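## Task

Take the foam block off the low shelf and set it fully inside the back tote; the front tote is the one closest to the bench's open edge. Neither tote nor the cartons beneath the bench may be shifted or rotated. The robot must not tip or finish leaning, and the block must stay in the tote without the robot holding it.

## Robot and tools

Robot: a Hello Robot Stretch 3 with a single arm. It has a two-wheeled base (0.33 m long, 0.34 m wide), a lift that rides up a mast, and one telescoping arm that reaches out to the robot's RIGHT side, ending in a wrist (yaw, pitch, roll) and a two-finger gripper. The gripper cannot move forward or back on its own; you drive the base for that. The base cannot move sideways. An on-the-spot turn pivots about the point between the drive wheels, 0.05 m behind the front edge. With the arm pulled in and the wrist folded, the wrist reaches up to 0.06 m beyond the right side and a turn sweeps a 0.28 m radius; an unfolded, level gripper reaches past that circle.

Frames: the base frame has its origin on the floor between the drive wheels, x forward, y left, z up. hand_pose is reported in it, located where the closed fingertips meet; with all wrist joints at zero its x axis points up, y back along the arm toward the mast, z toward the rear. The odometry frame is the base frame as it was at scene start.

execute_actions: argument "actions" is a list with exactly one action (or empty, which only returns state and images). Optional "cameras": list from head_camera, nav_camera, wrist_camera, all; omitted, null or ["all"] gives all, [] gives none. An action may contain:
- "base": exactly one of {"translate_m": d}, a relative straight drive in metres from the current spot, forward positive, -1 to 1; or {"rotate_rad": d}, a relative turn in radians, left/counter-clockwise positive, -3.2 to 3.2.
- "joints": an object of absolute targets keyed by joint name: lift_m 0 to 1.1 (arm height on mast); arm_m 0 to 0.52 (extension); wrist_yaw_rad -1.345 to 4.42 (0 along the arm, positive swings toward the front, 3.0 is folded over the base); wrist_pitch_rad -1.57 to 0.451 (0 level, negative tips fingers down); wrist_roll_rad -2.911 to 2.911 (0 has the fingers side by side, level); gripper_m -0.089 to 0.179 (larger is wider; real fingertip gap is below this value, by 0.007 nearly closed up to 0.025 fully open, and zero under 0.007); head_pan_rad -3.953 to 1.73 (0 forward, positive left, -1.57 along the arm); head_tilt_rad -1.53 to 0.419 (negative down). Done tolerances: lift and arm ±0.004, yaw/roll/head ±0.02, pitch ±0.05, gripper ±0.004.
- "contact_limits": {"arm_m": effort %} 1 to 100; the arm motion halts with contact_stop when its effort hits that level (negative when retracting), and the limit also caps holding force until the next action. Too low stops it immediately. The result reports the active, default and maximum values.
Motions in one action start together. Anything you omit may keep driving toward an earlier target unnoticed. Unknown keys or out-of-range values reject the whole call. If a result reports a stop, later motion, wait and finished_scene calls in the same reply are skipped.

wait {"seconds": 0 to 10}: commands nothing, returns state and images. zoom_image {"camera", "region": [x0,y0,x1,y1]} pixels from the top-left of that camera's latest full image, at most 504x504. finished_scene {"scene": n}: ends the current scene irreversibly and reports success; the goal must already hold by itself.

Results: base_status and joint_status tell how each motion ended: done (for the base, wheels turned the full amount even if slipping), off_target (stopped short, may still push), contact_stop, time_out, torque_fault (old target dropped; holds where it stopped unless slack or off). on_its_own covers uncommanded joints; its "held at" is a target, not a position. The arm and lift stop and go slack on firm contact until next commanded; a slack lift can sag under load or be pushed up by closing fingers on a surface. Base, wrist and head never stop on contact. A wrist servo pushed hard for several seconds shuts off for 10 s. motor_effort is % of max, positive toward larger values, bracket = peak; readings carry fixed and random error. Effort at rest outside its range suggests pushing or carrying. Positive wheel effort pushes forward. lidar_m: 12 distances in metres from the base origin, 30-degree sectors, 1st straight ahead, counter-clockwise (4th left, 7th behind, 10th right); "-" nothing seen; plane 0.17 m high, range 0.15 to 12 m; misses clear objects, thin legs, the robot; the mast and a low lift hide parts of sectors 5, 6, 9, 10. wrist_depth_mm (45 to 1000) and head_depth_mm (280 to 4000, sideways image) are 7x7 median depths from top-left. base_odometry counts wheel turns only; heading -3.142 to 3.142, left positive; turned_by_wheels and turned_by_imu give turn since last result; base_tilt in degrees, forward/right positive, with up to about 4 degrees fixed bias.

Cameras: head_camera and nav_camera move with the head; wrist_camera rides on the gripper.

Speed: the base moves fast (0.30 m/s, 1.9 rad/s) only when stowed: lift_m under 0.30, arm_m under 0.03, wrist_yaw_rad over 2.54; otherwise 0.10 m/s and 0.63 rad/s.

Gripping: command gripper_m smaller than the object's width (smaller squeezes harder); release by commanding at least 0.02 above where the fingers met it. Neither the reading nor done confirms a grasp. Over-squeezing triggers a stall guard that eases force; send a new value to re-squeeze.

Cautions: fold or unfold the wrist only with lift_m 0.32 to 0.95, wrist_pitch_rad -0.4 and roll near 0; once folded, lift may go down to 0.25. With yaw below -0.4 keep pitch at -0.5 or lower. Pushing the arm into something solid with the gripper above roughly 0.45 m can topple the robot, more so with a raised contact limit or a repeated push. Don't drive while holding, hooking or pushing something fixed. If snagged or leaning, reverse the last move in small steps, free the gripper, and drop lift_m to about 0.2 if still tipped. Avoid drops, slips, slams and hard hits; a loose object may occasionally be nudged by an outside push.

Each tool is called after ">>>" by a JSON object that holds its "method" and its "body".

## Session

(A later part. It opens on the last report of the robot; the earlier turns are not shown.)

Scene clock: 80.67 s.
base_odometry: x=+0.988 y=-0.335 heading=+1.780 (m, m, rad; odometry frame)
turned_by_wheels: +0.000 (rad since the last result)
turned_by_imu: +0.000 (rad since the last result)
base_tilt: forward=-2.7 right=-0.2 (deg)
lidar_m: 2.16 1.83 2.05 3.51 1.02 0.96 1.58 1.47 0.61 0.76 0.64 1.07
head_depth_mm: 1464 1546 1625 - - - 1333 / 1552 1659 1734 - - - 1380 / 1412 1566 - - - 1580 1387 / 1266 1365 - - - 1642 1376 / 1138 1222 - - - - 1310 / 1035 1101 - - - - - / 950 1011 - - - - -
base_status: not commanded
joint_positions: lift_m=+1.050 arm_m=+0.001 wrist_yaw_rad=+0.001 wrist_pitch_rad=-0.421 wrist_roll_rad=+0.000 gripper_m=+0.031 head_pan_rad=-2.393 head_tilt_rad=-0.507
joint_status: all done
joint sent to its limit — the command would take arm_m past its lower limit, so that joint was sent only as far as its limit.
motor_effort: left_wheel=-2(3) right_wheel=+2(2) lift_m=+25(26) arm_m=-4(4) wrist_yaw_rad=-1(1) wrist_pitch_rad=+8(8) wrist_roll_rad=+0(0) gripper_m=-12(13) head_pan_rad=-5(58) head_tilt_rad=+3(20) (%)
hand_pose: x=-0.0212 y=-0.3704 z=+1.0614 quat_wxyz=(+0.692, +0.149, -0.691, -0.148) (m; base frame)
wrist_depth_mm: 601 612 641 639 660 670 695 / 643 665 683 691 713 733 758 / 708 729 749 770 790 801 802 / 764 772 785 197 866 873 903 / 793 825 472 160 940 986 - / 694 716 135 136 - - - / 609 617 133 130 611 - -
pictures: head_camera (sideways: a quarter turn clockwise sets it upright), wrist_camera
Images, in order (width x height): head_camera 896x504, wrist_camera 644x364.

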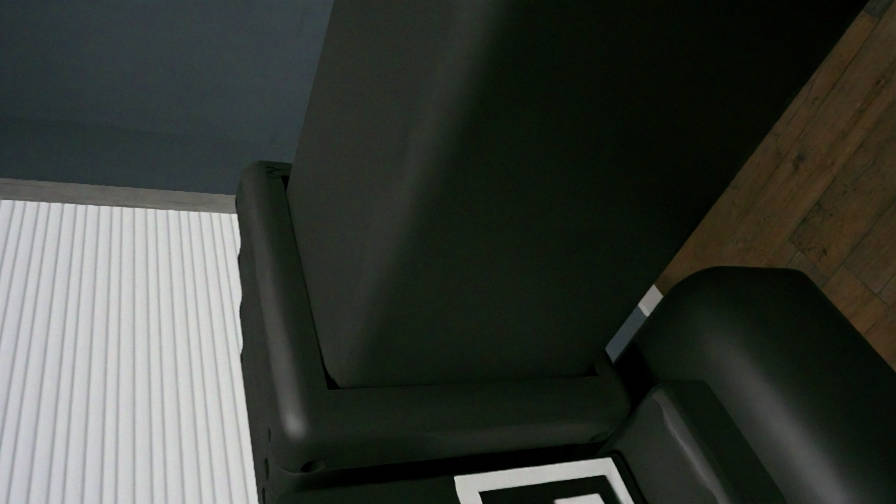

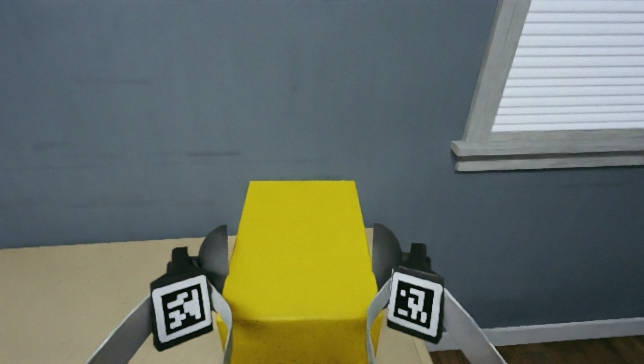

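>>> {"method": "execute_actions", "body": {"actions": [{"base": {"rotate_rad": -1.03}, "joints": {"head_pan_rad": -2.0, "head_tilt_rad": -0.6}}], "cameras": ["nav_camera"]}}

>>> {"method": "execute_actions", "body": {"actions": [{"base": {"translate_m": -0.8}}], "cameras": ["head_camera", "nav_camera"]}}

Scene clock: 84.43 s.
base_odometry: x=+0.988 y=-0.335 heading=+0.750 (m, m, rad; odometry frame)
turned_by_wheels: -1.030 (rad since the last result)
turned_by_imu: -1.027 (rad since the last result)
base_tilt: forward=-2.4 right=-0.1 (deg)
lidar_m: 0.64 1.07 2.16 1.82 2.08 3.48 1.00 0.96 1.58 1.44 0.61 0.80
head_depth_mm: 1339 1429 - - - - 1300 / 1344 1431 - - - - 1263 / 1351 - - - - - 1245 / 1369 - - - - - 1254 / 1365 - - - - - - / 1374 1483 - - - - - / 1387 1521 1627 - - - -
base_status: done
joint_positions: lift_m=+1.050 arm_m=+0.001 wrist_yaw_rad=+0.001 wrist_pitch_rad=-0.421 wrist_roll_rad=+0.000 gripper_m=+0.031 head_pan_rad=-2.007 head_tilt_rad=-0.592
joint_status: all done
motor_effort: left_wheel=+3(7) right_wheel=-3(6) lift_m=+25(26) arm_m=-3(3) wrist_yaw_rad=-1(1) wrist_pitch_rad=+7(8) wrist_roll_rad=+0(0) gripper_m=-12(12) head_pan_rad=+5(42) head_tilt_rad=-4(14) (%)
hand_pose: x=-0.0212 y=-0.3704 z=+1.0614 quat_wxyz=(+0.692, +0.149, -0.691, -0.148) (m; base frame)
wrist_depth_mm: 732 918 - - - - - / 755 963 - - - - - / 754 978 - - - - - / 797 - - 197 - - - / 841 - - 161 - - - / 863 - 135 135 - - - / 886 - 133 130 - - -
pictures: nav_camera (sideways: a quarter turn counterclockwise sets it upright)
Images, in order (width x height): nav_camera 672x504.

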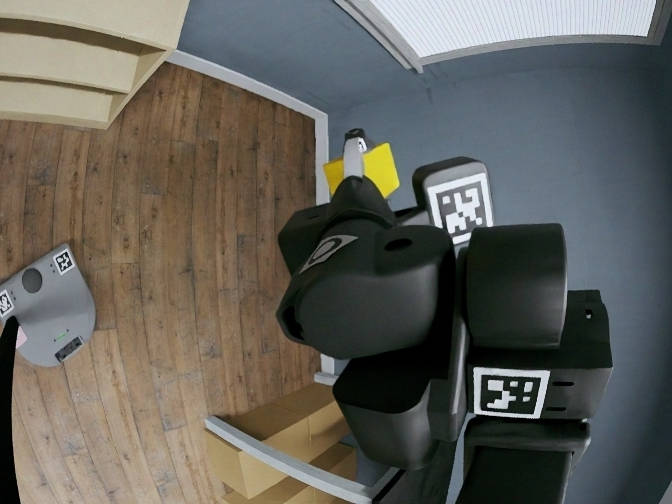

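Scene clock: 93.37 s.
base_odometry: x=+0.402 y=-0.881 heading=+0.750 (m, m, rad; odometry frame)
turned_by_wheels: +0.000 (rad since the last result)
turned_by_imu: -0.002 (rad since the last result)
base_tilt: forward=-2.5 right=-0.1 (deg)
lidar_m: 1.44 1.80 1.92 1.94 2.58 1.53 0.57 0.32 0.30 1.25 1.63 1.27
head_depth_mm: 1028 1089 - - - - 1242 / 1031 1098 - - - - 999 / 1034 - - - - - 980 / 1044 - - - - - 532 / 1045 - - - - - - / 1055 1140 - - - - - / 1063 1161 1236 - - - -
base_status: done
joint_positions: lift_m=+1.050 arm_m=+0.001 wrist_yaw_rad=+0.001 wrist_pitch_rad=-0.421 wrist_roll_rad=+0.000 gripper_m=+0.031 head_pan_rad=-2.007 head_tilt_rad=-0.592
joint_status: not commanded
motor_effort: left_wheel=+3(4) right_wheel=-3(6) lift_m=+26(25) arm_m=-3(3) wrist_yaw_rad=-2(1) wrist_pitch_rad=+8(8) wrist_roll_rad=+0(0) gripper_m=-12(12) head_pan_rad=+4(5) head_tilt_rad=-4(3) (%)
hand_pose: x=-0.0212 y=-0.3704 z=+1.0614 quat_wxyz=(+0.692, +0.149, -0.691, -0.148) (m; base frame)
wrist_depth_mm: - - - - 903 796 743 / - - - - 947 837 793 / - - - - - 698 679 / - - - 196 - 529 503 / - - - 160 - 408 410 / - - 134 135 - 338 344 / - - 132 130 - 295 300
pictures: head_camera (sideways: a quarter turn clockwise sets it upright), nav_camera (sideways: a quarter turn counterclockwise sets it upright)
Images, in order (width x height): head_camera 896x504, nav_camera 672x504.

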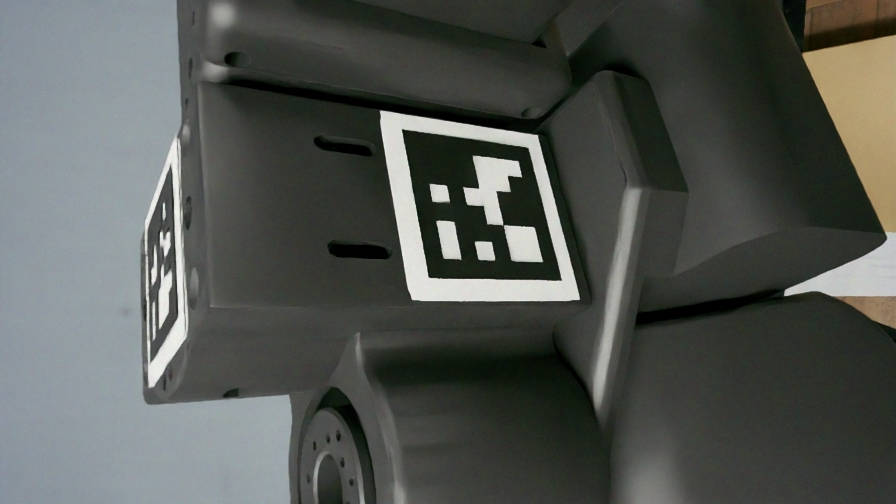

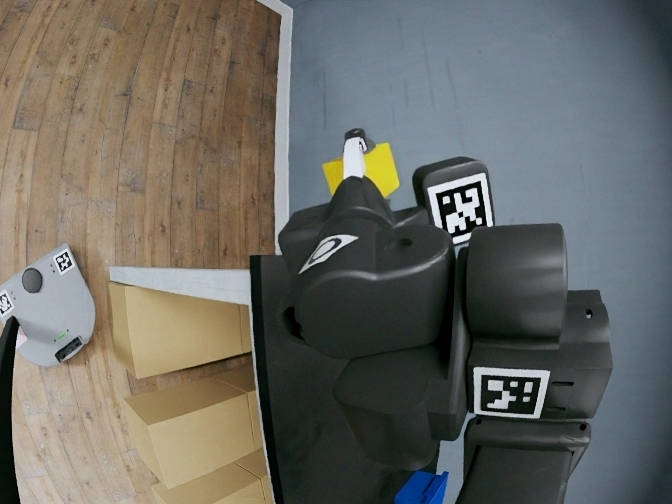

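>>> {"method": "execute_actions", "body": {"actions": [{"base": {"rotate_rad": -0.43}, "joints": {"head_pan_rad": -2.2, "head_tilt_rad": -0.9}}], "cameras": ["nav_camera", "wrist_camera"]}}

Scene clock: 96.80 s.
base_odometry: x=+0.402 y=-0.881 heading=+0.320 (m, m, rad; odometry frame)
turned_by_wheels: -0.430 (rad since the last result)
turned_by_imu: -0.429 (rad since the last result)
base_tilt: forward=-2.5 right=-0.1 (deg)
lidar_m: 1.27 1.44 2.45 1.92 1.99 2.86 1.06 0.42 0.31 0.31 1.28 1.72
head_depth_mm: - - 585 1478 1212 1316 1169 / - - 602 1332 1179 1259 1161 / - - - - 1254 1287 1166 / - - - - 1428 1047 1146 / - - - - 1122 1024 1099 / - - - - 1122 1024 1002 / - - - - - 647 1128
base_status: done
joint_positions: lift_m=+1.050 arm_m=+0.001 wrist_yaw_rad=+0.001 wrist_pitch_rad=-0.421 wrist_roll_rad=+0.000 gripper_m=+0.031 head_pan_rad=-2.193 head_tilt_rad=-0.889
joint_status: all done
motor_effort: left_wheel=+3(8) right_wheel=-3(6) lift_m=+25(25) arm_m=-2(3) wrist_yaw_rad=-2(2) wrist_pitch_rad=+8(8) wrist_roll_rad=+0(0) gripper_m=-12(12) head_pan_rad=-5(29) head_tilt_rad=-5(25) (%)
hand_pose: x=-0.0212 y=-0.3704 z=+1.0614 quat_wxyz=(+0.692, +0.149, -0.691, -0.148) (m; base frame)
wrist_depth_mm: 865 890 883 903 887 885 909 / 998 973 965 918 901 926 919 / - - - 667 655 661 657 / - - - 196 501 500 500 / - - - 160 423 407 406 / - - 134 135 342 339 347 / - - 132 131 286 295 294
pictures: nav_camera (sideways: a quarter turn counterclockwise sets it upright), wrist_camera
Images, in order (width x height): nav_camera 672x504, wrist_camera 644x364.

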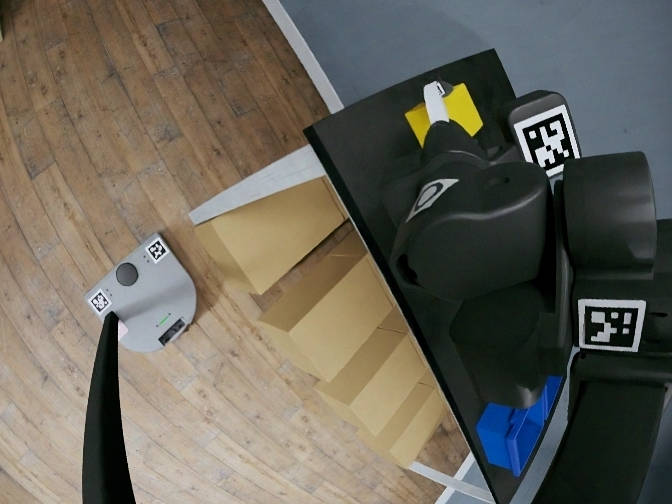

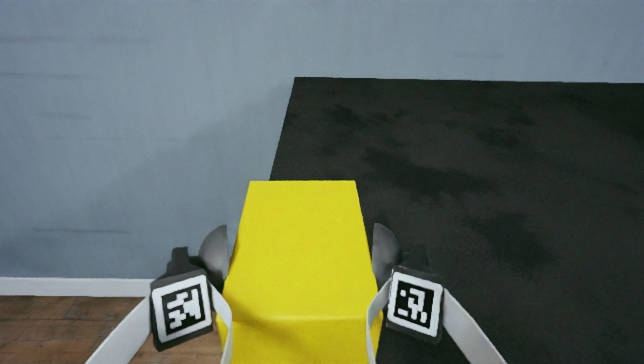

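>>> {"method": "execute_actions", "body": {"actions": [{"base": {"translate_m": -0.45}, "joints": {"lift_m": 1.1, "wrist_pitch_rad": -0.1, "head_pan_rad": -1.57, "head_tilt_rad": -1.2}}]}}

Scene clock: 104.20 s.
base_odometry: x=-0.025 y=-1.022 heading=+0.321 (m, m, rad; odometry frame)
turned_by_wheels: +0.000 (rad since the last result)
turned_by_imu: -0.001 (rad since the last result)
base_tilt: forward=-2.6 right=-0.2 (deg)
lidar_m: 2.12 1.85 2.62 1.92 2.01 2.43 1.02 0.40 0.30 0.29 0.32 0.42
head_depth_mm: - 465 445 1372 1259 1206 1125 / - 464 444 1116 1060 1225 - / - 477 443 1113 1064 1238 - / 532 476 447 1413 1291 1243 - / 531 476 449 1151 1252 1208 1121 / 530 474 448 1108 1113 1202 1117 / 529 474 447 1103 1145 1203 1116
base_status: done
joint_positions: lift_m=+1.098 arm_m=+0.001 wrist_yaw_rad=+0.001 wrist_pitch_rad=-0.128 wrist_roll_rad=+0.000 gripper_m=+0.031 head_pan_rad=-1.577 head_tilt_rad=-1.185
joint_status: all done
joint sent to its limit — the command would take lift_m past its upper limit, so that joint was sent only as far as its limit.
motor_effort: left_wheel=+3(4) right_wheel=-3(6) lift_m=+25(25) arm_m=-3(4) wrist_yaw_rad=-1(1) wrist_pitch_rad=+10(10) wrist_roll_rad=+0(0) gripper_m=-13(12) head_pan_rad=+5(52) head_tilt_rad=-8(29) (%)
hand_pose: x=-0.0211 y=-0.3974 z=+1.1803 quat_wxyz=(+0.706, +0.046, -0.705, -0.045) (m; base frame)
wrist_depth_mm: 873 884 873 856 862 875 872 / 918 876 905 928 922 900 903 / 941 946 936 913 943 953 937 / 975 990 971 197 984 948 981 / - 837 455 159 835 678 606 / 629 632 134 135 624 492 498 / 489 485 132 130 471 444 355
pictures: head_camera (sideways: a quarter turn clockwise sets it upright), nav_camera (sideways: a quarter turn counterclockwise sets it upright), wrist_camera
Images, in order (width x height): head_camera 896x504, nav_camera 672x504, wrist_camera 644x364.

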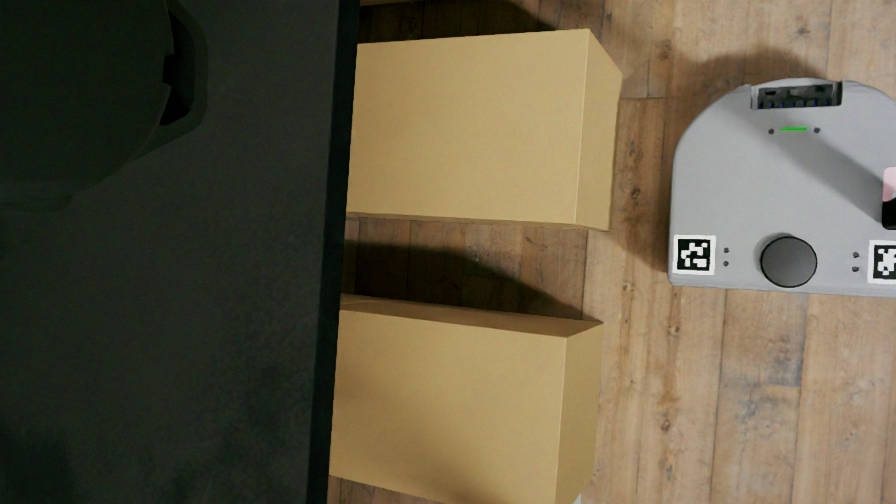

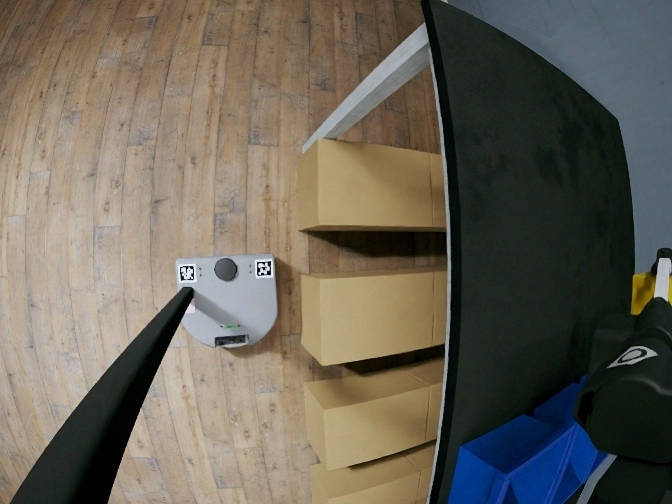

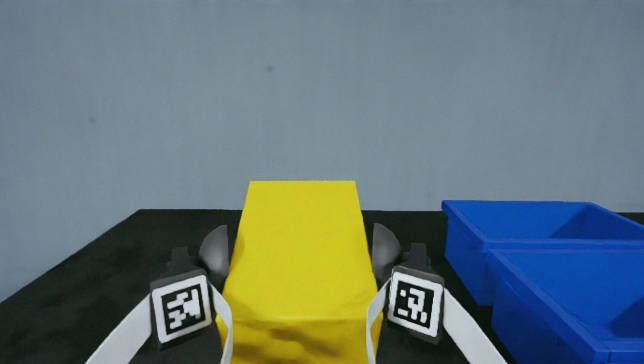

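>>> {"method": "execute_actions", "body": {"actions": [{"base": {"rotate_rad": -0.085}, "joints": {"wrist_pitch_rad": 0.0}}], "cameras": ["head_camera"]}}

>>> {"method": "execute_actions", "body": {"actions": [{"base": {"translate_m": -0.27}}]}}

Scene clock: 110.00 s.
base_odometry: x=-0.025 y=-1.022 heading=+0.236 (m, m, rad; odometry frame)
turned_by_wheels: -0.085 (rad since the last result)
turned_by_imu: -0.085 (rad since the last result)
base_tilt: forward=-2.6 right=-0.2 (deg)
lidar_m: 2.03 1.84 2.65 1.91 1.97 2.78 2.33 0.57 0.31 0.29 0.32 0.39
head_depth_mm: - 465 449 1405 1298 1210 1131 / - 464 449 1115 1066 1227 - / 519 476 447 1108 1061 1241 - / 531 476 446 1380 1271 1244 - / 531 476 445 1376 1274 1207 1119 / 529 474 444 1110 1060 1201 1121 / 528 474 442 1106 1059 1202 1117
base_status: done
joint_positions: lift_m=+1.098 arm_m=+0.001 wrist_yaw_rad=+0.001 wrist_pitch_rad=-0.030 wrist_roll_rad=+0.000 gripper_m=+0.031 head_pan_rad=-1.577 head_tilt_rad=-1.185
joint_status: all done
motor_effort: left_wheel=+3(7) right_wheel=-3(6) lift_m=+25(26) arm_m=-3(3) wrist_yaw_rad=-1(1) wrist_pitch_rad=+11(11) wrist_roll_rad=+0(0) gripper_m=-12(13) head_pan_rad=+5(5) head_tilt_rad=-7(8) (%)
hand_pose: x=-0.0211 y=-0.4018 z=+1.2053 quat_wxyz=(+0.707, +0.011, -0.707, -0.010) (m; base frame)
wrist_depth_mm: 853 859 873 920 907 943 942 / 889 884 922 943 939 958 - / 865 921 916 958 927 - - / 894 917 953 196 - - - / 914 920 558 161 - 725 - / 833 768 134 135 503 513 523 / 574 574 132 130 529 516 527
pictures: head_camera (sideways: a quarter turn clockwise sets it upright)
Images, in order (width x height): head_camera 896x504.

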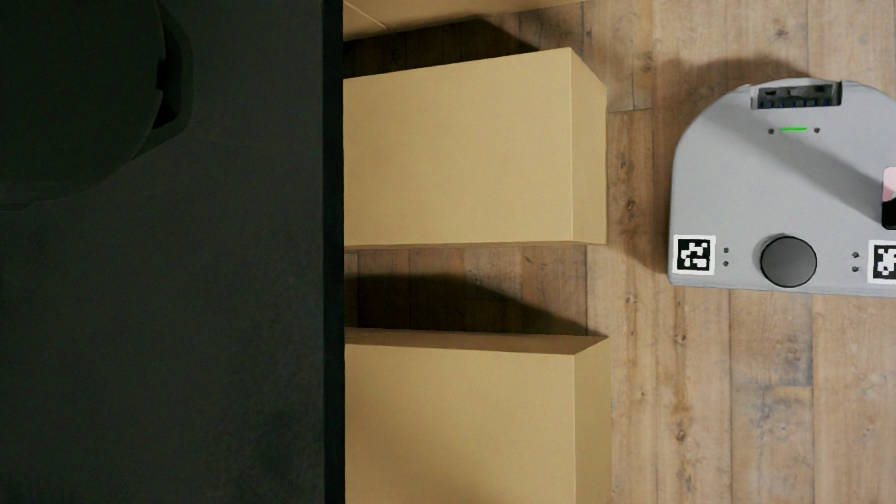

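Scene clock: 113.77 s.
base_odometry: x=-0.287 y=-1.086 heading=+0.236 (m, m, rad; odometry frame)
turned_by_wheels: +0.000 (rad since the last result)
turned_by_imu: -0.001 (rad since the last result)
base_tilt: forward=-2.4 right=-0.2 (deg)
lidar_m: 2.39 2.09 2.67 1.90 1.96 2.18 2.07 0.46 0.38 0.30 0.31 0.51
head_depth_mm: - 414 455 1119 1128 1211 1129 / - 413 455 1132 1220 1223 - / 494 386 454 1405 1304 1243 - / 463 386 452 1126 1227 1244 - / 531 476 452 1107 1096 1204 1122 / 529 474 450 1119 1207 1203 1118 / 529 473 449 1379 1283 1201 1123
base_status: done
joint_positions: lift_m=+1.098 arm_m=+0.001 wrist_yaw_rad=+0.001 wrist_pitch_rad=-0.029 wrist_roll_rad=+0.000 gripper_m=+0.031 head_pan_rad=-1.577 head_tilt_rad=-1.185
joint_status: not commanded
motor_effort: left_wheel=+3(4) right_wheel=-2(5) lift_m=+25(26) arm_m=-2(3) wrist_yaw_rad=-1(1) wrist_pitch_rad=+10(10) wrist_roll_rad=+0(0) gripper_m=-12(13) head_pan_rad=+5(5) head_tilt_rad=-7(7) (%)
hand_pose: x=-0.0211 y=-0.4018 z=+1.2054 quat_wxyz=(+0.707, +0.011, -0.707, -0.010) (m; base frame)
wrist_depth_mm: 860 890 883 913 938 976 982 / 877 890 928 926 932 951 - / 901 910 925 957 980 - - / 919 949 985 196 - - - / 962 936 563 161 - - - / 757 770 135 135 501 762 771 / 588 583 132 130 531 442 583
pictures: head_camera (sideways: a quarter turn clockwise sets it upright), nav_camera (sideways: a quarter turn counterclockwise sets it upright), wrist_camera
Images, in order (width x height): head_camera 896x504, nav_camera 672x504, wrist_camera 644x364.

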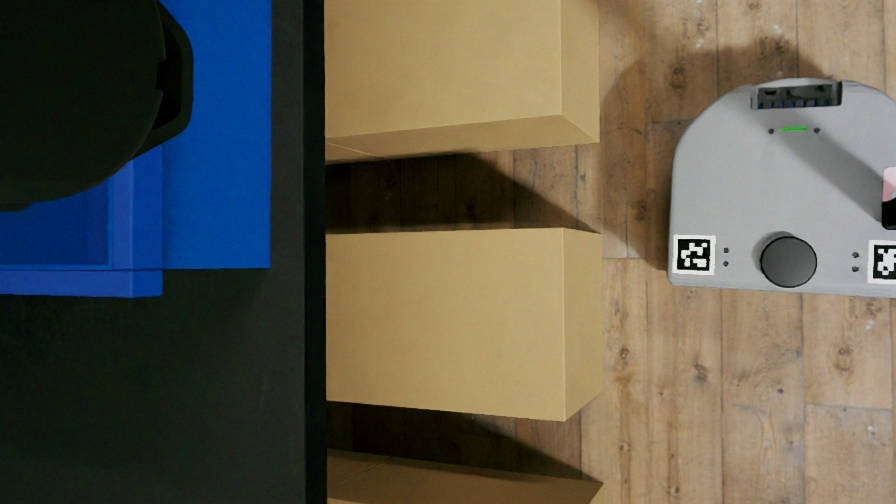

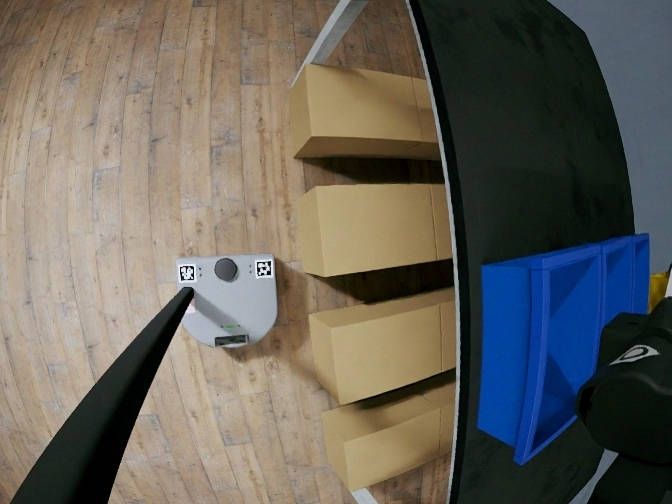

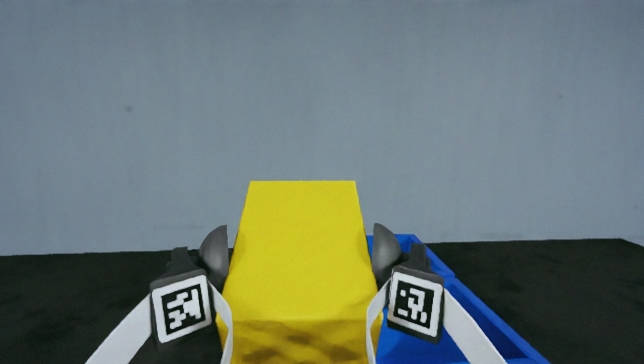

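>>> {"method": "execute_actions", "body": {"actions": [{"base": {"translate_m": -0.095}, "joints": {"wrist_pitch_rad": -0.2, "head_tilt_rad": -0.9}}]}}

Scene clock: 117.57 s.
base_odometry: x=-0.380 y=-1.108 heading=+0.236 (m, m, rad; odometry frame)
turned_by_wheels: +0.000 (rad since the last result)
turned_by_imu: +0.000 (rad since the last result)
base_tilt: forward=-2.5 right=-0.2 (deg)
lidar_m: 2.48 2.19 2.67 1.90 1.96 2.09 1.98 0.47 0.33 0.31 0.32 0.42
head_depth_mm: - - - 463 1174 1028 1130 / - - - - 1146 1026 1112 / 315 - - 459 1166 1063 1116 / 319 514 551 444 1457 1290 1155 / 664 513 550 442 1156 1035 1115 / 900 512 472 441 1133 1014 1091 / 934 713 533 484 1156 1016 1089
base_status: done
joint_positions: lift_m=+1.098 arm_m=+0.001 wrist_yaw_rad=+0.001 wrist_pitch_rad=-0.217 wrist_roll_rad=+0.000 gripper_m=+0.031 head_pan_rad=-1.577 head_tilt_rad=-0.903
joint_status: all done
motor_effort: left_wheel=+3(4) right_wheel=-3(6) lift_m=+26(25) arm_m=-2(3) wrist_yaw_rad=-1(1) wrist_pitch_rad=+6(11) wrist_roll_rad=+0(0) gripper_m=-12(12) head_pan_rad=+5(4) head_tilt_rad=+1(22) (%)
hand_pose: x=-0.0212 y=-0.3914 z=+1.1582 quat_wxyz=(+0.703, +0.077, -0.703, -0.077) (m; base frame)
wrist_depth_mm: 822 870 877 896 937 951 952 / 884 903 895 940 957 989 - / 938 944 943 986 - - - / 931 910 713 195 923 967 954 / 677 678 300 160 637 700 691 / 521 514 134 135 361 536 527 / 428 316 132 130 329 442 441
pictures: head_camera (sideways: a quarter turn clockwise sets it upright), nav_camera (sideways: a quarter turn counterclockwise sets it upright), wrist_camera
Images, in order (width x height): head_camera 896x504, nav_camera 672x504, wrist_camera 644x364.

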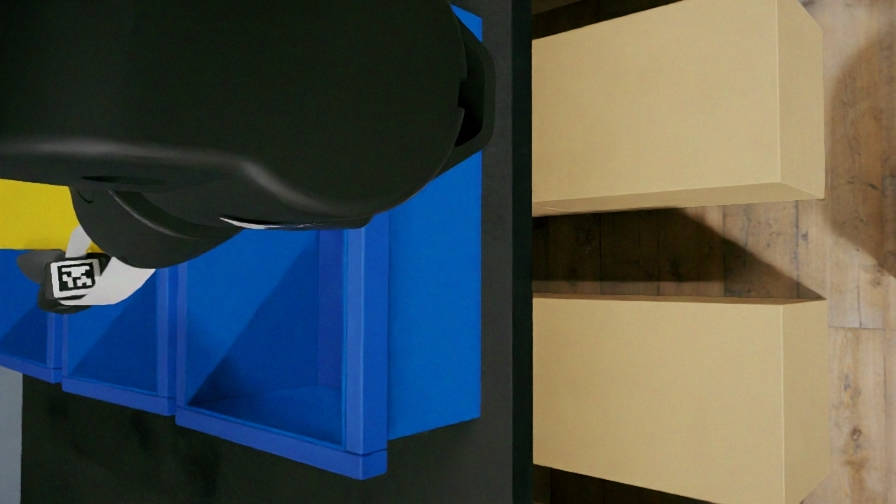

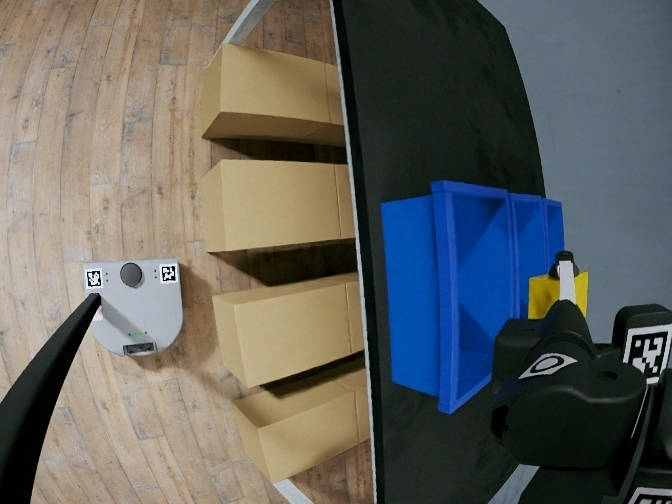

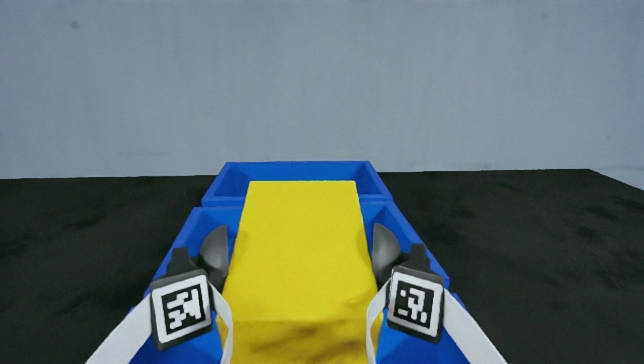

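>>> {"method": "zoom_image", "body": {"camera": "wrist_camera", "region": [140, 130, 480, 330]}}

>>> {"method": "zoom_image", "body": {"camera": "head_camera", "region": [0, 200, 500, 504]}}

Region (140, 130, 480, 330) of wrist_camera's 644x364 image, scaled by 1.482; it fills the top 296 rows of this view, and the rest is white.

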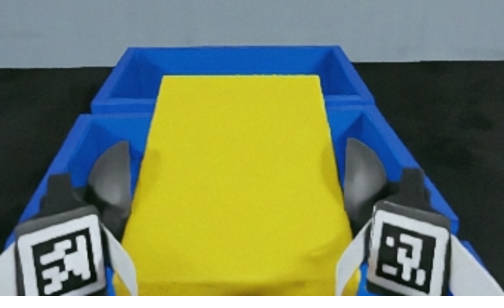

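Region (0, 200, 500, 504) of head_camera's 896x504 image, scaled by 1.008, with more detail than that image has; it fills the top 306 rows of this view, and the rest is white.

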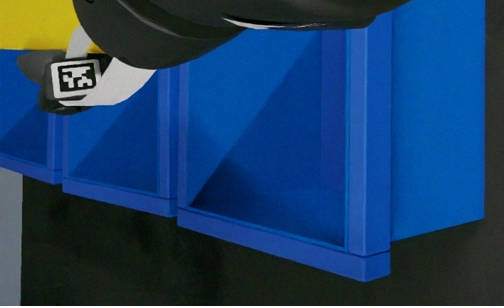

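>>> {"method": "execute_actions", "body": {"actions": [{"joints": {"arm_m": 0.52, "wrist_pitch_rad": -0.25, "head_tilt_rad": -0.65}}]}}

Scene clock: 130.50 s.
base_odometry: x=-0.380 y=-1.108 heading=+0.236 (m, m, rad; odometry frame)
turned_by_wheels: +0.000 (rad since the last result)
turned_by_imu: +0.000 (rad since the last result)
base_tilt: forward=-2.5 right=-0.1 (deg)
lidar_m: 2.48 2.18 2.67 1.91 1.96 2.09 1.98 0.47 0.33 0.31 0.32 0.42
head_depth_mm: 1069 1168 933 519 415 451 1010 / 1068 1155 705 563 413 449 1006 / - 1137 722 561 412 446 1024 / 1046 1130 719 558 410 444 1267 / 1042 1107 715 556 409 443 1038 / 1040 1139 730 537 408 441 992 / 1039 1133 887 651 473 451 990
base_status: not commanded
joint_positions: lift_m=+1.098 arm_m=+0.520 wrist_yaw_rad=+0.001 wrist_pitch_rad=-0.268 wrist_roll_rad=+0.000 gripper_m=+0.031 head_pan_rad=-1.577 head_tilt_rad=-0.655
joint_status: all done
motor_effort: left_wheel=+3(3) right_wheel=-3(3) lift_m=+26(26) arm_m=+3(3) wrist_yaw_rad=-1(1) wrist_pitch_rad=+7(6) wrist_roll_rad=+0(0) gripper_m=-12(12) head_pan_rad=+5(4) head_tilt_rad=+2(20) (%)
hand_pose: x=-0.0212 y=-0.9054 z=+1.1459 quat_wxyz=(+0.701, +0.095, -0.700, -0.094) (m; base frame)
wrist_depth_mm: 398 405 411 425 426 447 449 / 421 425 440 438 454 458 482 / 440 455 460 475 483 496 502 / 468 478 494 197 519 533 542 / 499 504 338 160 552 565 580 / 474 488 135 136 488 486 501 / 401 401 132 130 248 410 411
pictures: head_camera (sideways: a quarter turn clockwise sets it upright), nav_camera (sideways: a quarter turn counterclockwise sets it upright), wrist_camera
Images, in order (width x height): head_camera 896x504, nav_camera 672x504, wrist_camera 644x364.

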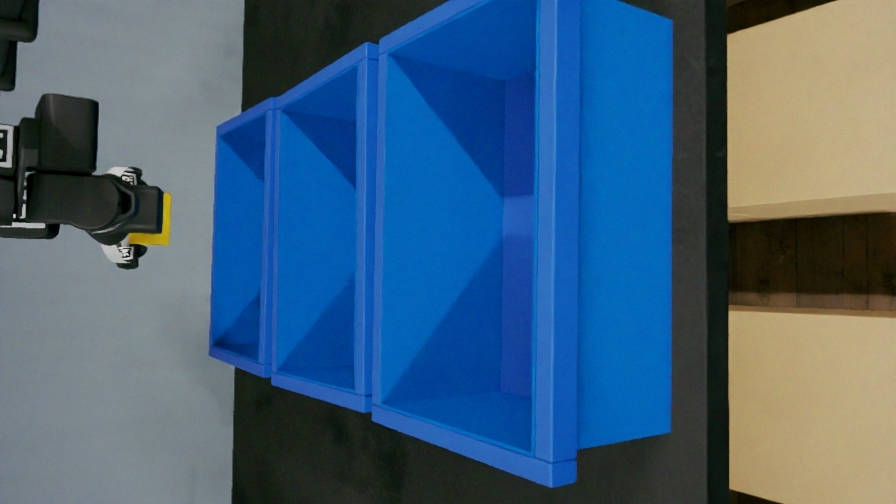

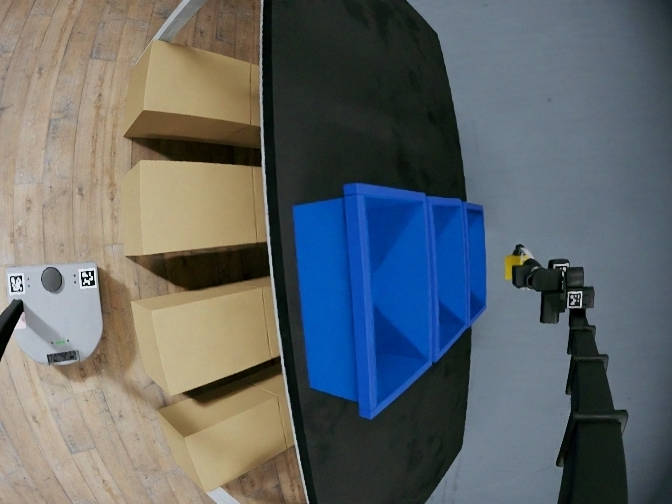

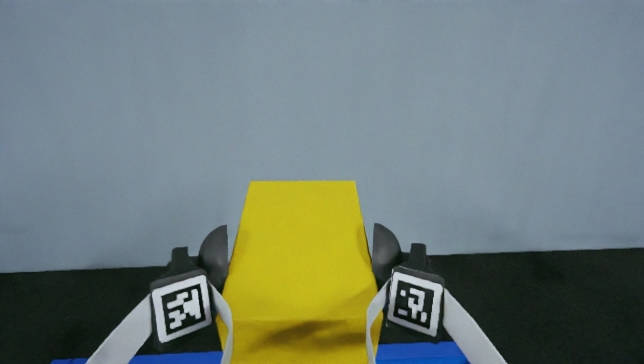

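>>> {"method": "execute_actions", "body": {"actions": [{"joints": {"wrist_pitch_rad": -0.62}}], "cameras": ["head_camera", "wrist_camera"]}}

Scene clock: 135.73 s.
base_odometry: x=-0.380 y=-1.108 heading=+0.236 (m, m, rad; odometry frame)
turned_by_wheels: +0.000 (rad since the last result)
turned_by_imu: +0.000 (rad since the last result)
base_tilt: forward=-2.5 right=+0.0 (deg)
lidar_m: 2.48 2.18 2.66 1.90 1.95 2.08 1.98 0.46 0.33 0.31 0.32 0.42
head_depth_mm: 1073 1172 936 519 414 451 1009 / 1070 1153 705 562 413 449 1004 / - 908 721 561 412 447 1024 / 1051 1010 718 559 411 445 1264 / 1046 1104 716 557 409 443 1041 / 1042 1138 731 536 408 440 991 / 1040 1137 889 651 473 451 992
base_status: not commanded
joint_positions: lift_m=+1.098 arm_m=+0.520 wrist_yaw_rad=+0.001 wrist_pitch_rad=-0.632 wrist_roll_rad=+0.000 gripper_m=+0.031 head_pan_rad=-1.577 head_tilt_rad=-0.655
joint_status: all done
motor_effort: left_wheel=+3(3) right_wheel=-3(3) lift_m=+25(26) arm_m=+2(2) wrist_yaw_rad=-1(1) wrist_pitch_rad=+4(6) wrist_roll_rad=+0(0) gripper_m=-13(12) head_pan_rad=+5(6) head_tilt_rad=+2(3) (%)
hand_pose: x=-0.0213 y=-0.8572 z=+1.0662 quat_wxyz=(+0.672, +0.220, -0.672, -0.220) (m; base frame)
wrist_depth_mm: 431 438 444 457 461 477 486 / 475 487 496 502 510 530 542 / 472 470 486 487 493 493 504 / 393 245 247 196 254 423 424 / 222 265 214 161 278 242 372 / 221 296 135 135 263 210 328 / 220 265 132 130 271 186 290
pictures: head_camera (sideways: a quarter turn clockwise sets it upright), wrist_camera
Images, in order (width x height): head_camera 896x504, wrist_camera 644x364.

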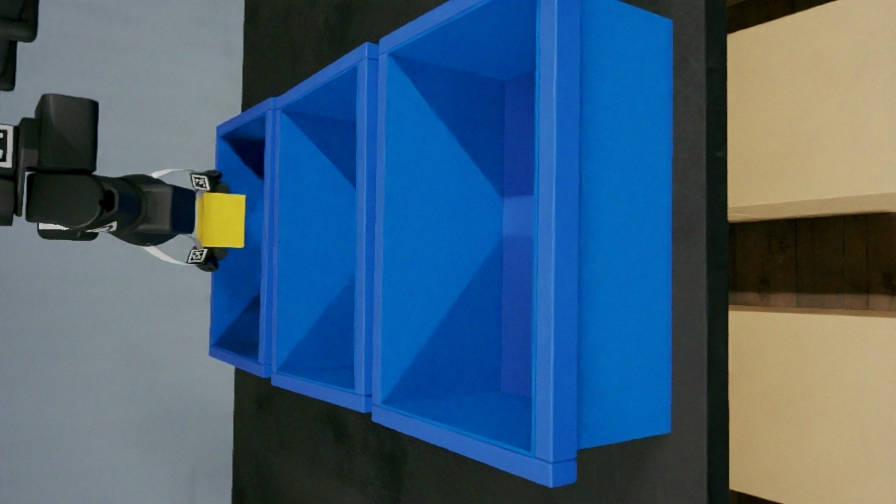

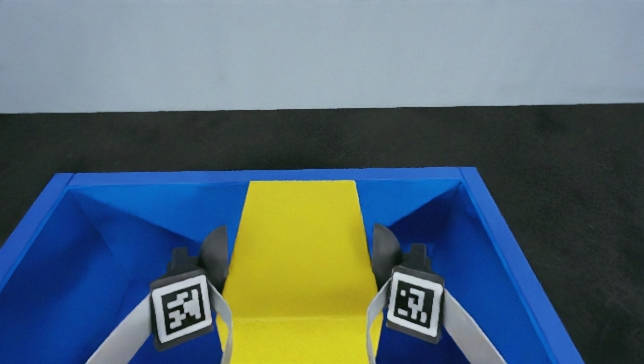

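>>> {"method": "execute_actions", "body": {"actions": [{"joints": {"lift_m": 1.045}}], "cameras": ["head_camera", "wrist_camera"]}}

>>> {"method": "zoom_image", "body": {"camera": "head_camera", "region": [60, 90, 360, 390]}}

Scene clock: 138.97 s.
base_odometry: x=-0.380 y=-1.108 heading=+0.236 (m, m, rad; odometry frame)
turned_by_wheels: +0.000 (rad since the last result)
turned_by_imu: +0.000 (rad since the last result)
base_tilt: forward=-2.6 right=-0.1 (deg)
lidar_m: 2.47 2.19 2.67 1.90 1.95 2.08 1.97 0.47 0.34 0.31 0.32 0.42
head_depth_mm: - 1189 933 518 414 450 1010 / 1066 1163 706 561 413 448 1006 / - 1150 722 561 412 446 1022 / 1048 1126 718 558 410 444 1266 / 1045 1104 713 558 409 441 1039 / 1042 1136 729 535 408 440 990 / 1043 1136 884 652 474 450 992
base_status: not commanded
joint_positions: lift_m=+1.045 arm_m=+0.520 wrist_yaw_rad=+0.001 wrist_pitch_rad=-0.633 wrist_roll_rad=+0.000 gripper_m=+0.031 head_pan_rad=-1.577 head_tilt_rad=-0.655
joint_status: all done
motor_effort: left_wheel=+3(3) right_wheel=-3(2) lift_m=+11(25) arm_m=+2(2) wrist_yaw_rad=-2(1) wrist_pitch_rad=+5(4) wrist_roll_rad=+0(0) gripper_m=-11(13) head_pan_rad=+5(4) head_tilt_rad=+2(3) (%)
hand_pose: x=-0.0213 y=-0.8571 z=+1.0133 quat_wxyz=(+0.672, +0.221, -0.672, -0.220) (m; base frame)
wrist_depth_mm: 430 442 443 453 463 480 477 / 457 471 473 477 494 501 506 / 203 206 210 211 214 218 413 / 218 230 229 195 246 194 347 / 222 264 213 160 279 195 158 / 222 255 135 135 259 196 139 / 216 226 133 130 227 186 137
pictures: head_camera (sideways: a quarter turn clockwise sets it upright), wrist_camera
Images, in order (width x height): head_camera 896x504, wrist_camera 644x364.

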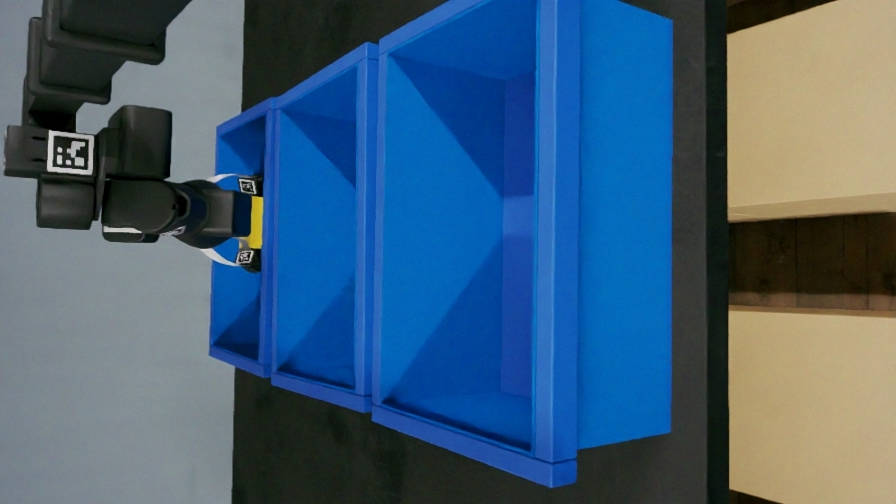

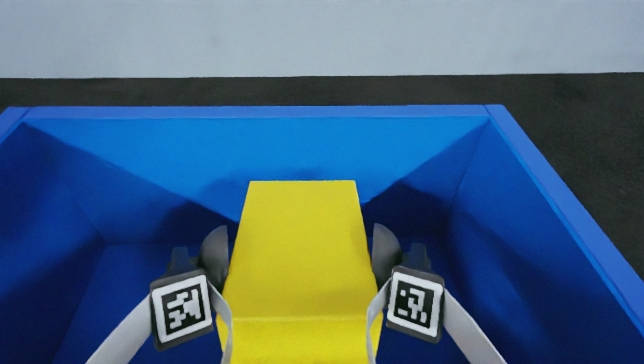

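Region (60, 90, 360, 390) of head_camera's 896x504 image, scaled by 1.680, with more detail than that image has.

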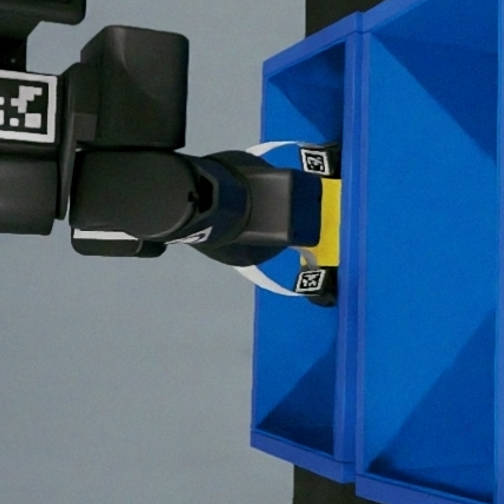

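>>> {"method": "execute_actions", "body": {"actions": [{"joints": {"lift_m": 1.034}}], "cameras": ["wrist_camera"]}}

>>> {"method": "execute_actions", "body": {"actions": [{"joints": {"gripper_m": 0.12}}], "cameras": ["head_camera", "wrist_camera"]}}

Scene clock: 141.17 s.
base_odometry: x=-0.380 y=-1.108 heading=+0.236 (m, m, rad; odometry frame)
turned_by_wheels: +0.000 (rad since the last result)
turned_by_imu: +0.000 (rad since the last result)
base_tilt: forward=-2.4 right=+0.0 (deg)
lidar_m: 2.48 2.18 2.67 1.90 1.96 2.08 1.97 0.46 0.33 0.31 0.32 0.42
head_depth_mm: 1029 1195 934 518 414 450 1012 / 1029 1170 705 563 413 448 1003 / 1022 1164 721 560 412 446 1024 / 1041 1129 719 559 410 445 1262 / 1046 1104 715 557 410 442 1040 / 1042 1138 731 537 408 441 991 / 1043 1131 887 650 474 450 990
base_status: not commanded
joint_positions: lift_m=+1.034 arm_m=+0.520 wrist_yaw_rad=+0.001 wrist_pitch_rad=-0.633 wrist_roll_rad=+0.000 gripper_m=+0.031 head_pan_rad=-1.577 head_tilt_rad=-0.655
joint_status: all done
motor_effort: left_wheel=+3(3) right_wheel=-2(2) lift_m=+11(12) arm_m=+2(3) wrist_yaw_rad=-1(1) wrist_pitch_rad=+5(5) wrist_roll_rad=+0(0) gripper_m=-13(12) head_pan_rad=+4(4) head_tilt_rad=+2(2) (%)
hand_pose: x=-0.0213 y=-0.8571 z=+1.0022 quat_wxyz=(+0.672, +0.221, -0.672, -0.220) (m; base frame)
wrist_depth_mm: 431 440 446 456 466 474 493 / 441 450 454 461 463 474 489 / 200 203 205 208 214 205 392 / 216 229 228 196 245 195 312 / 222 263 214 161 273 195 142 / 222 242 135 135 247 196 137 / 210 215 132 130 215 186 136
pictures: wrist_camera
Images, in order (width x height): wrist_camera 644x364.

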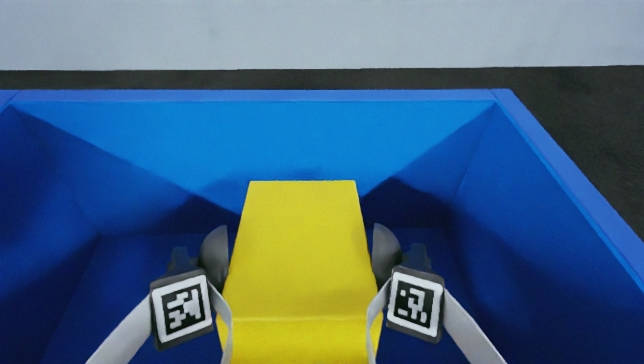

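Scene clock: 142.57 s.
base_odometry: x=-0.380 y=-1.108 heading=+0.236 (m, m, rad; odometry frame)
turned_by_wheels: +0.000 (rad since the last result)
turned_by_imu: +0.000 (rad since the last result)
base_tilt: forward=-2.4 right=-0.2 (deg)
lidar_m: 2.48 2.18 2.66 1.90 1.96 2.09 1.98 0.46 0.33 0.31 0.32 0.42
head_depth_mm: 1030 1185 933 518 415 450 1011 / 1028 1165 707 562 413 448 1007 / 1023 1163 721 560 412 446 1027 / 1040 1124 718 559 410 445 1265 / 1049 1108 713 558 409 443 1041 / 1042 1135 731 536 408 441 992 / 1039 1130 890 654 473 450 990
base_status: not commanded
joint_positions: lift_m=+1.034 arm_m=+0.520 wrist_yaw_rad=+0.001 wrist_pitch_rad=-0.633 wrist_roll_rad=+0.000 gripper_m=+0.120 head_pan_rad=-1.577 head_tilt_rad=-0.655
joint_status: all done
motor_effort: left_wheel=+3(2) right_wheel=-3(3) lift_m=+11(11) arm_m=+3(2) wrist_yaw_rad=-2(1) wrist_pitch_rad=+5(5) wrist_roll_rad=+0(0) gripper_m=+1(81) head_pan_rad=+5(5) head_tilt_rad=+2(2) (%)
hand_pose: x=-0.0213 y=-0.8571 z=+1.0022 quat_wxyz=(+0.672, +0.221, -0.672, -0.220) (m; base frame)
wrist_depth_mm: 427 435 444 456 461 473 480 / 439 450 456 464 463 472 481 / 199 204 205 210 214 206 395 / 216 231 237 239 246 195 314 / 223 261 264 270 271 195 142 / 221 - 242 239 246 174 136 / - 211 178 178 219 198 137
pictures: head_camera (sideways: a quarter turn clockwise sets it upright), wrist_camera
Images, in order (width x height): head_camera 896x504, wrist_camera 644x364.

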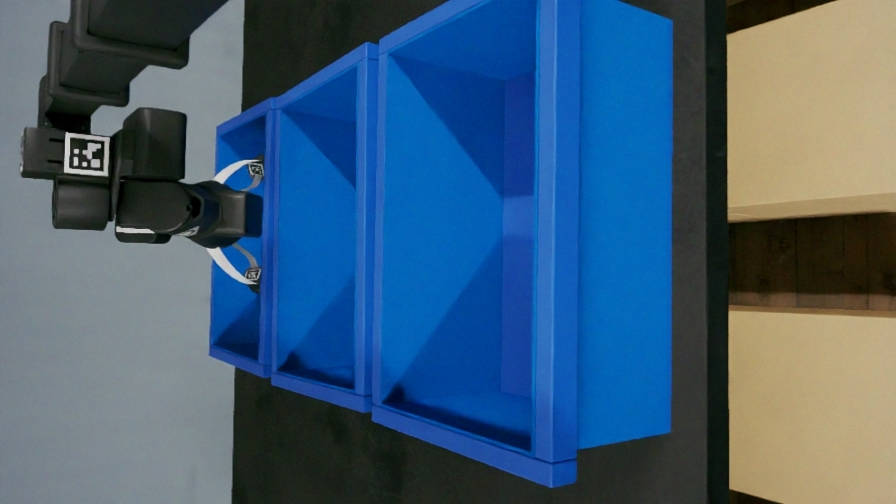

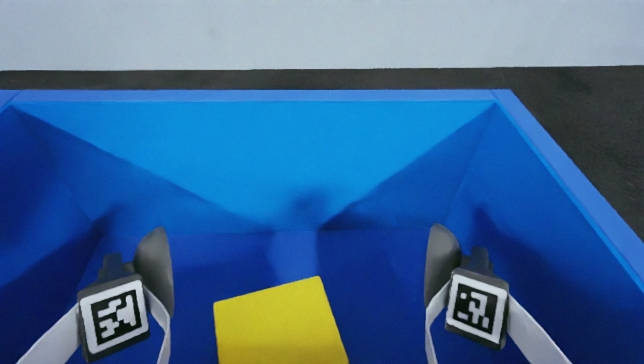

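>>> {"method": "execute_actions", "body": {"actions": [{"joints": {"lift_m": 1.1, "wrist_pitch_rad": -0.85}}], "cameras": ["head_camera", "wrist_camera"]}}

Scene clock: 144.67 s.
base_odometry: x=-0.380 y=-1.108 heading=+0.236 (m, m, rad; odometry frame)
turned_by_wheels: +0.000 (rad since the last result)
turned_by_imu: +0.000 (rad since the last result)
base_tilt: forward=-2.5 right=-0.1 (deg)
lidar_m: 2.48 2.18 2.66 1.90 1.96 2.09 1.97 0.47 0.34 0.31 0.32 0.42
head_depth_mm: 1072 1167 931 519 415 450 1011 / 1073 1150 706 563 414 448 1006 / - 1130 723 560 412 446 1023 / 1043 1126 716 558 410 444 1266 / 1046 1123 714 557 409 443 1040 / 1048 1129 731 535 408 441 991 / 1038 1138 885 650 473 450 988
base_status: not commanded
joint_positions: lift_m=+1.098 arm_m=+0.520 wrist_yaw_rad=+0.001 wrist_pitch_rad=-0.856 wrist_roll_rad=-0.001 gripper_m=+0.120 head_pan_rad=-1.577 head_tilt_rad=-0.655
joint_status: all done
joint sent to its limit — the command would take lift_m past its upper limit, so that joint was sent only as far as its limit.
motor_effort: left_wheel=+3(3) right_wheel=-3(3) lift_m=+25(27) arm_m=+1(3) wrist_yaw_rad=-1(2) wrist_pitch_rad=+2(5) wrist_roll_rad=+1(1) gripper_m=+1(1) head_pan_rad=+4(5) head_tilt_rad=+3(2) (%)
hand_pose: x=-0.0214 y=-0.8146 z=+1.0277 quat_wxyz=(+0.644, +0.294, -0.642, -0.293) (m; base frame)
wrist_depth_mm: 422 432 436 447 451 459 467 / 218 222 226 226 231 386 408 / 219 256 261 263 265 227 367 / 217 299 304 308 305 198 328 / 218 279 284 284 288 198 294 / 218 - 253 222 266 175 157 / - 238 238 203 247 200 145
pictures: head_camera (sideways: a quarter turn clockwise sets it upright), wrist_camera
Images, in order (width x height): head_camera 896x504, wrist_camera 644x364.

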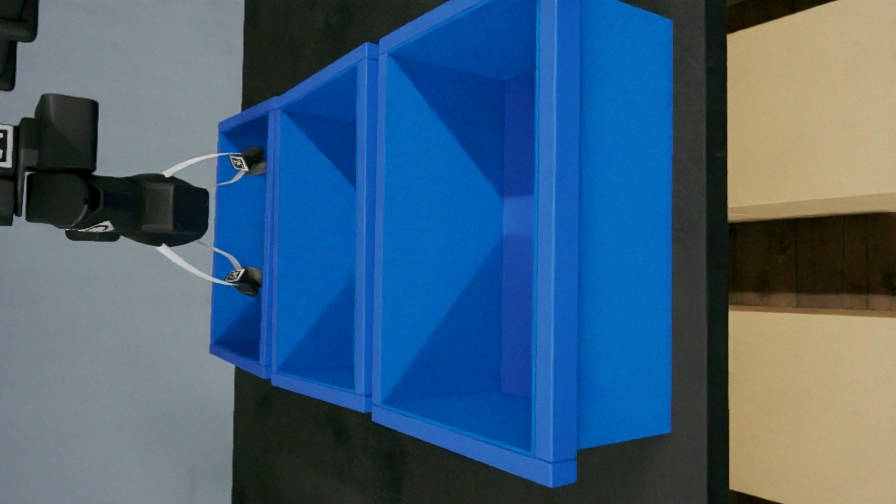

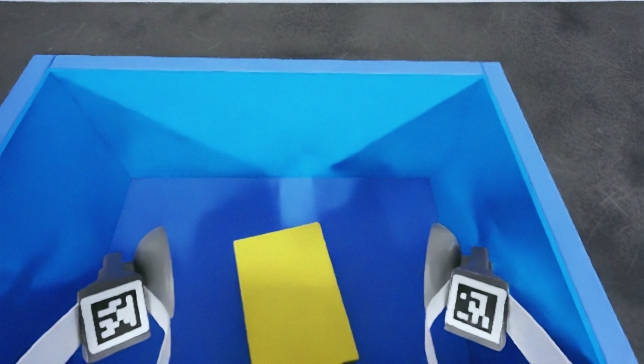

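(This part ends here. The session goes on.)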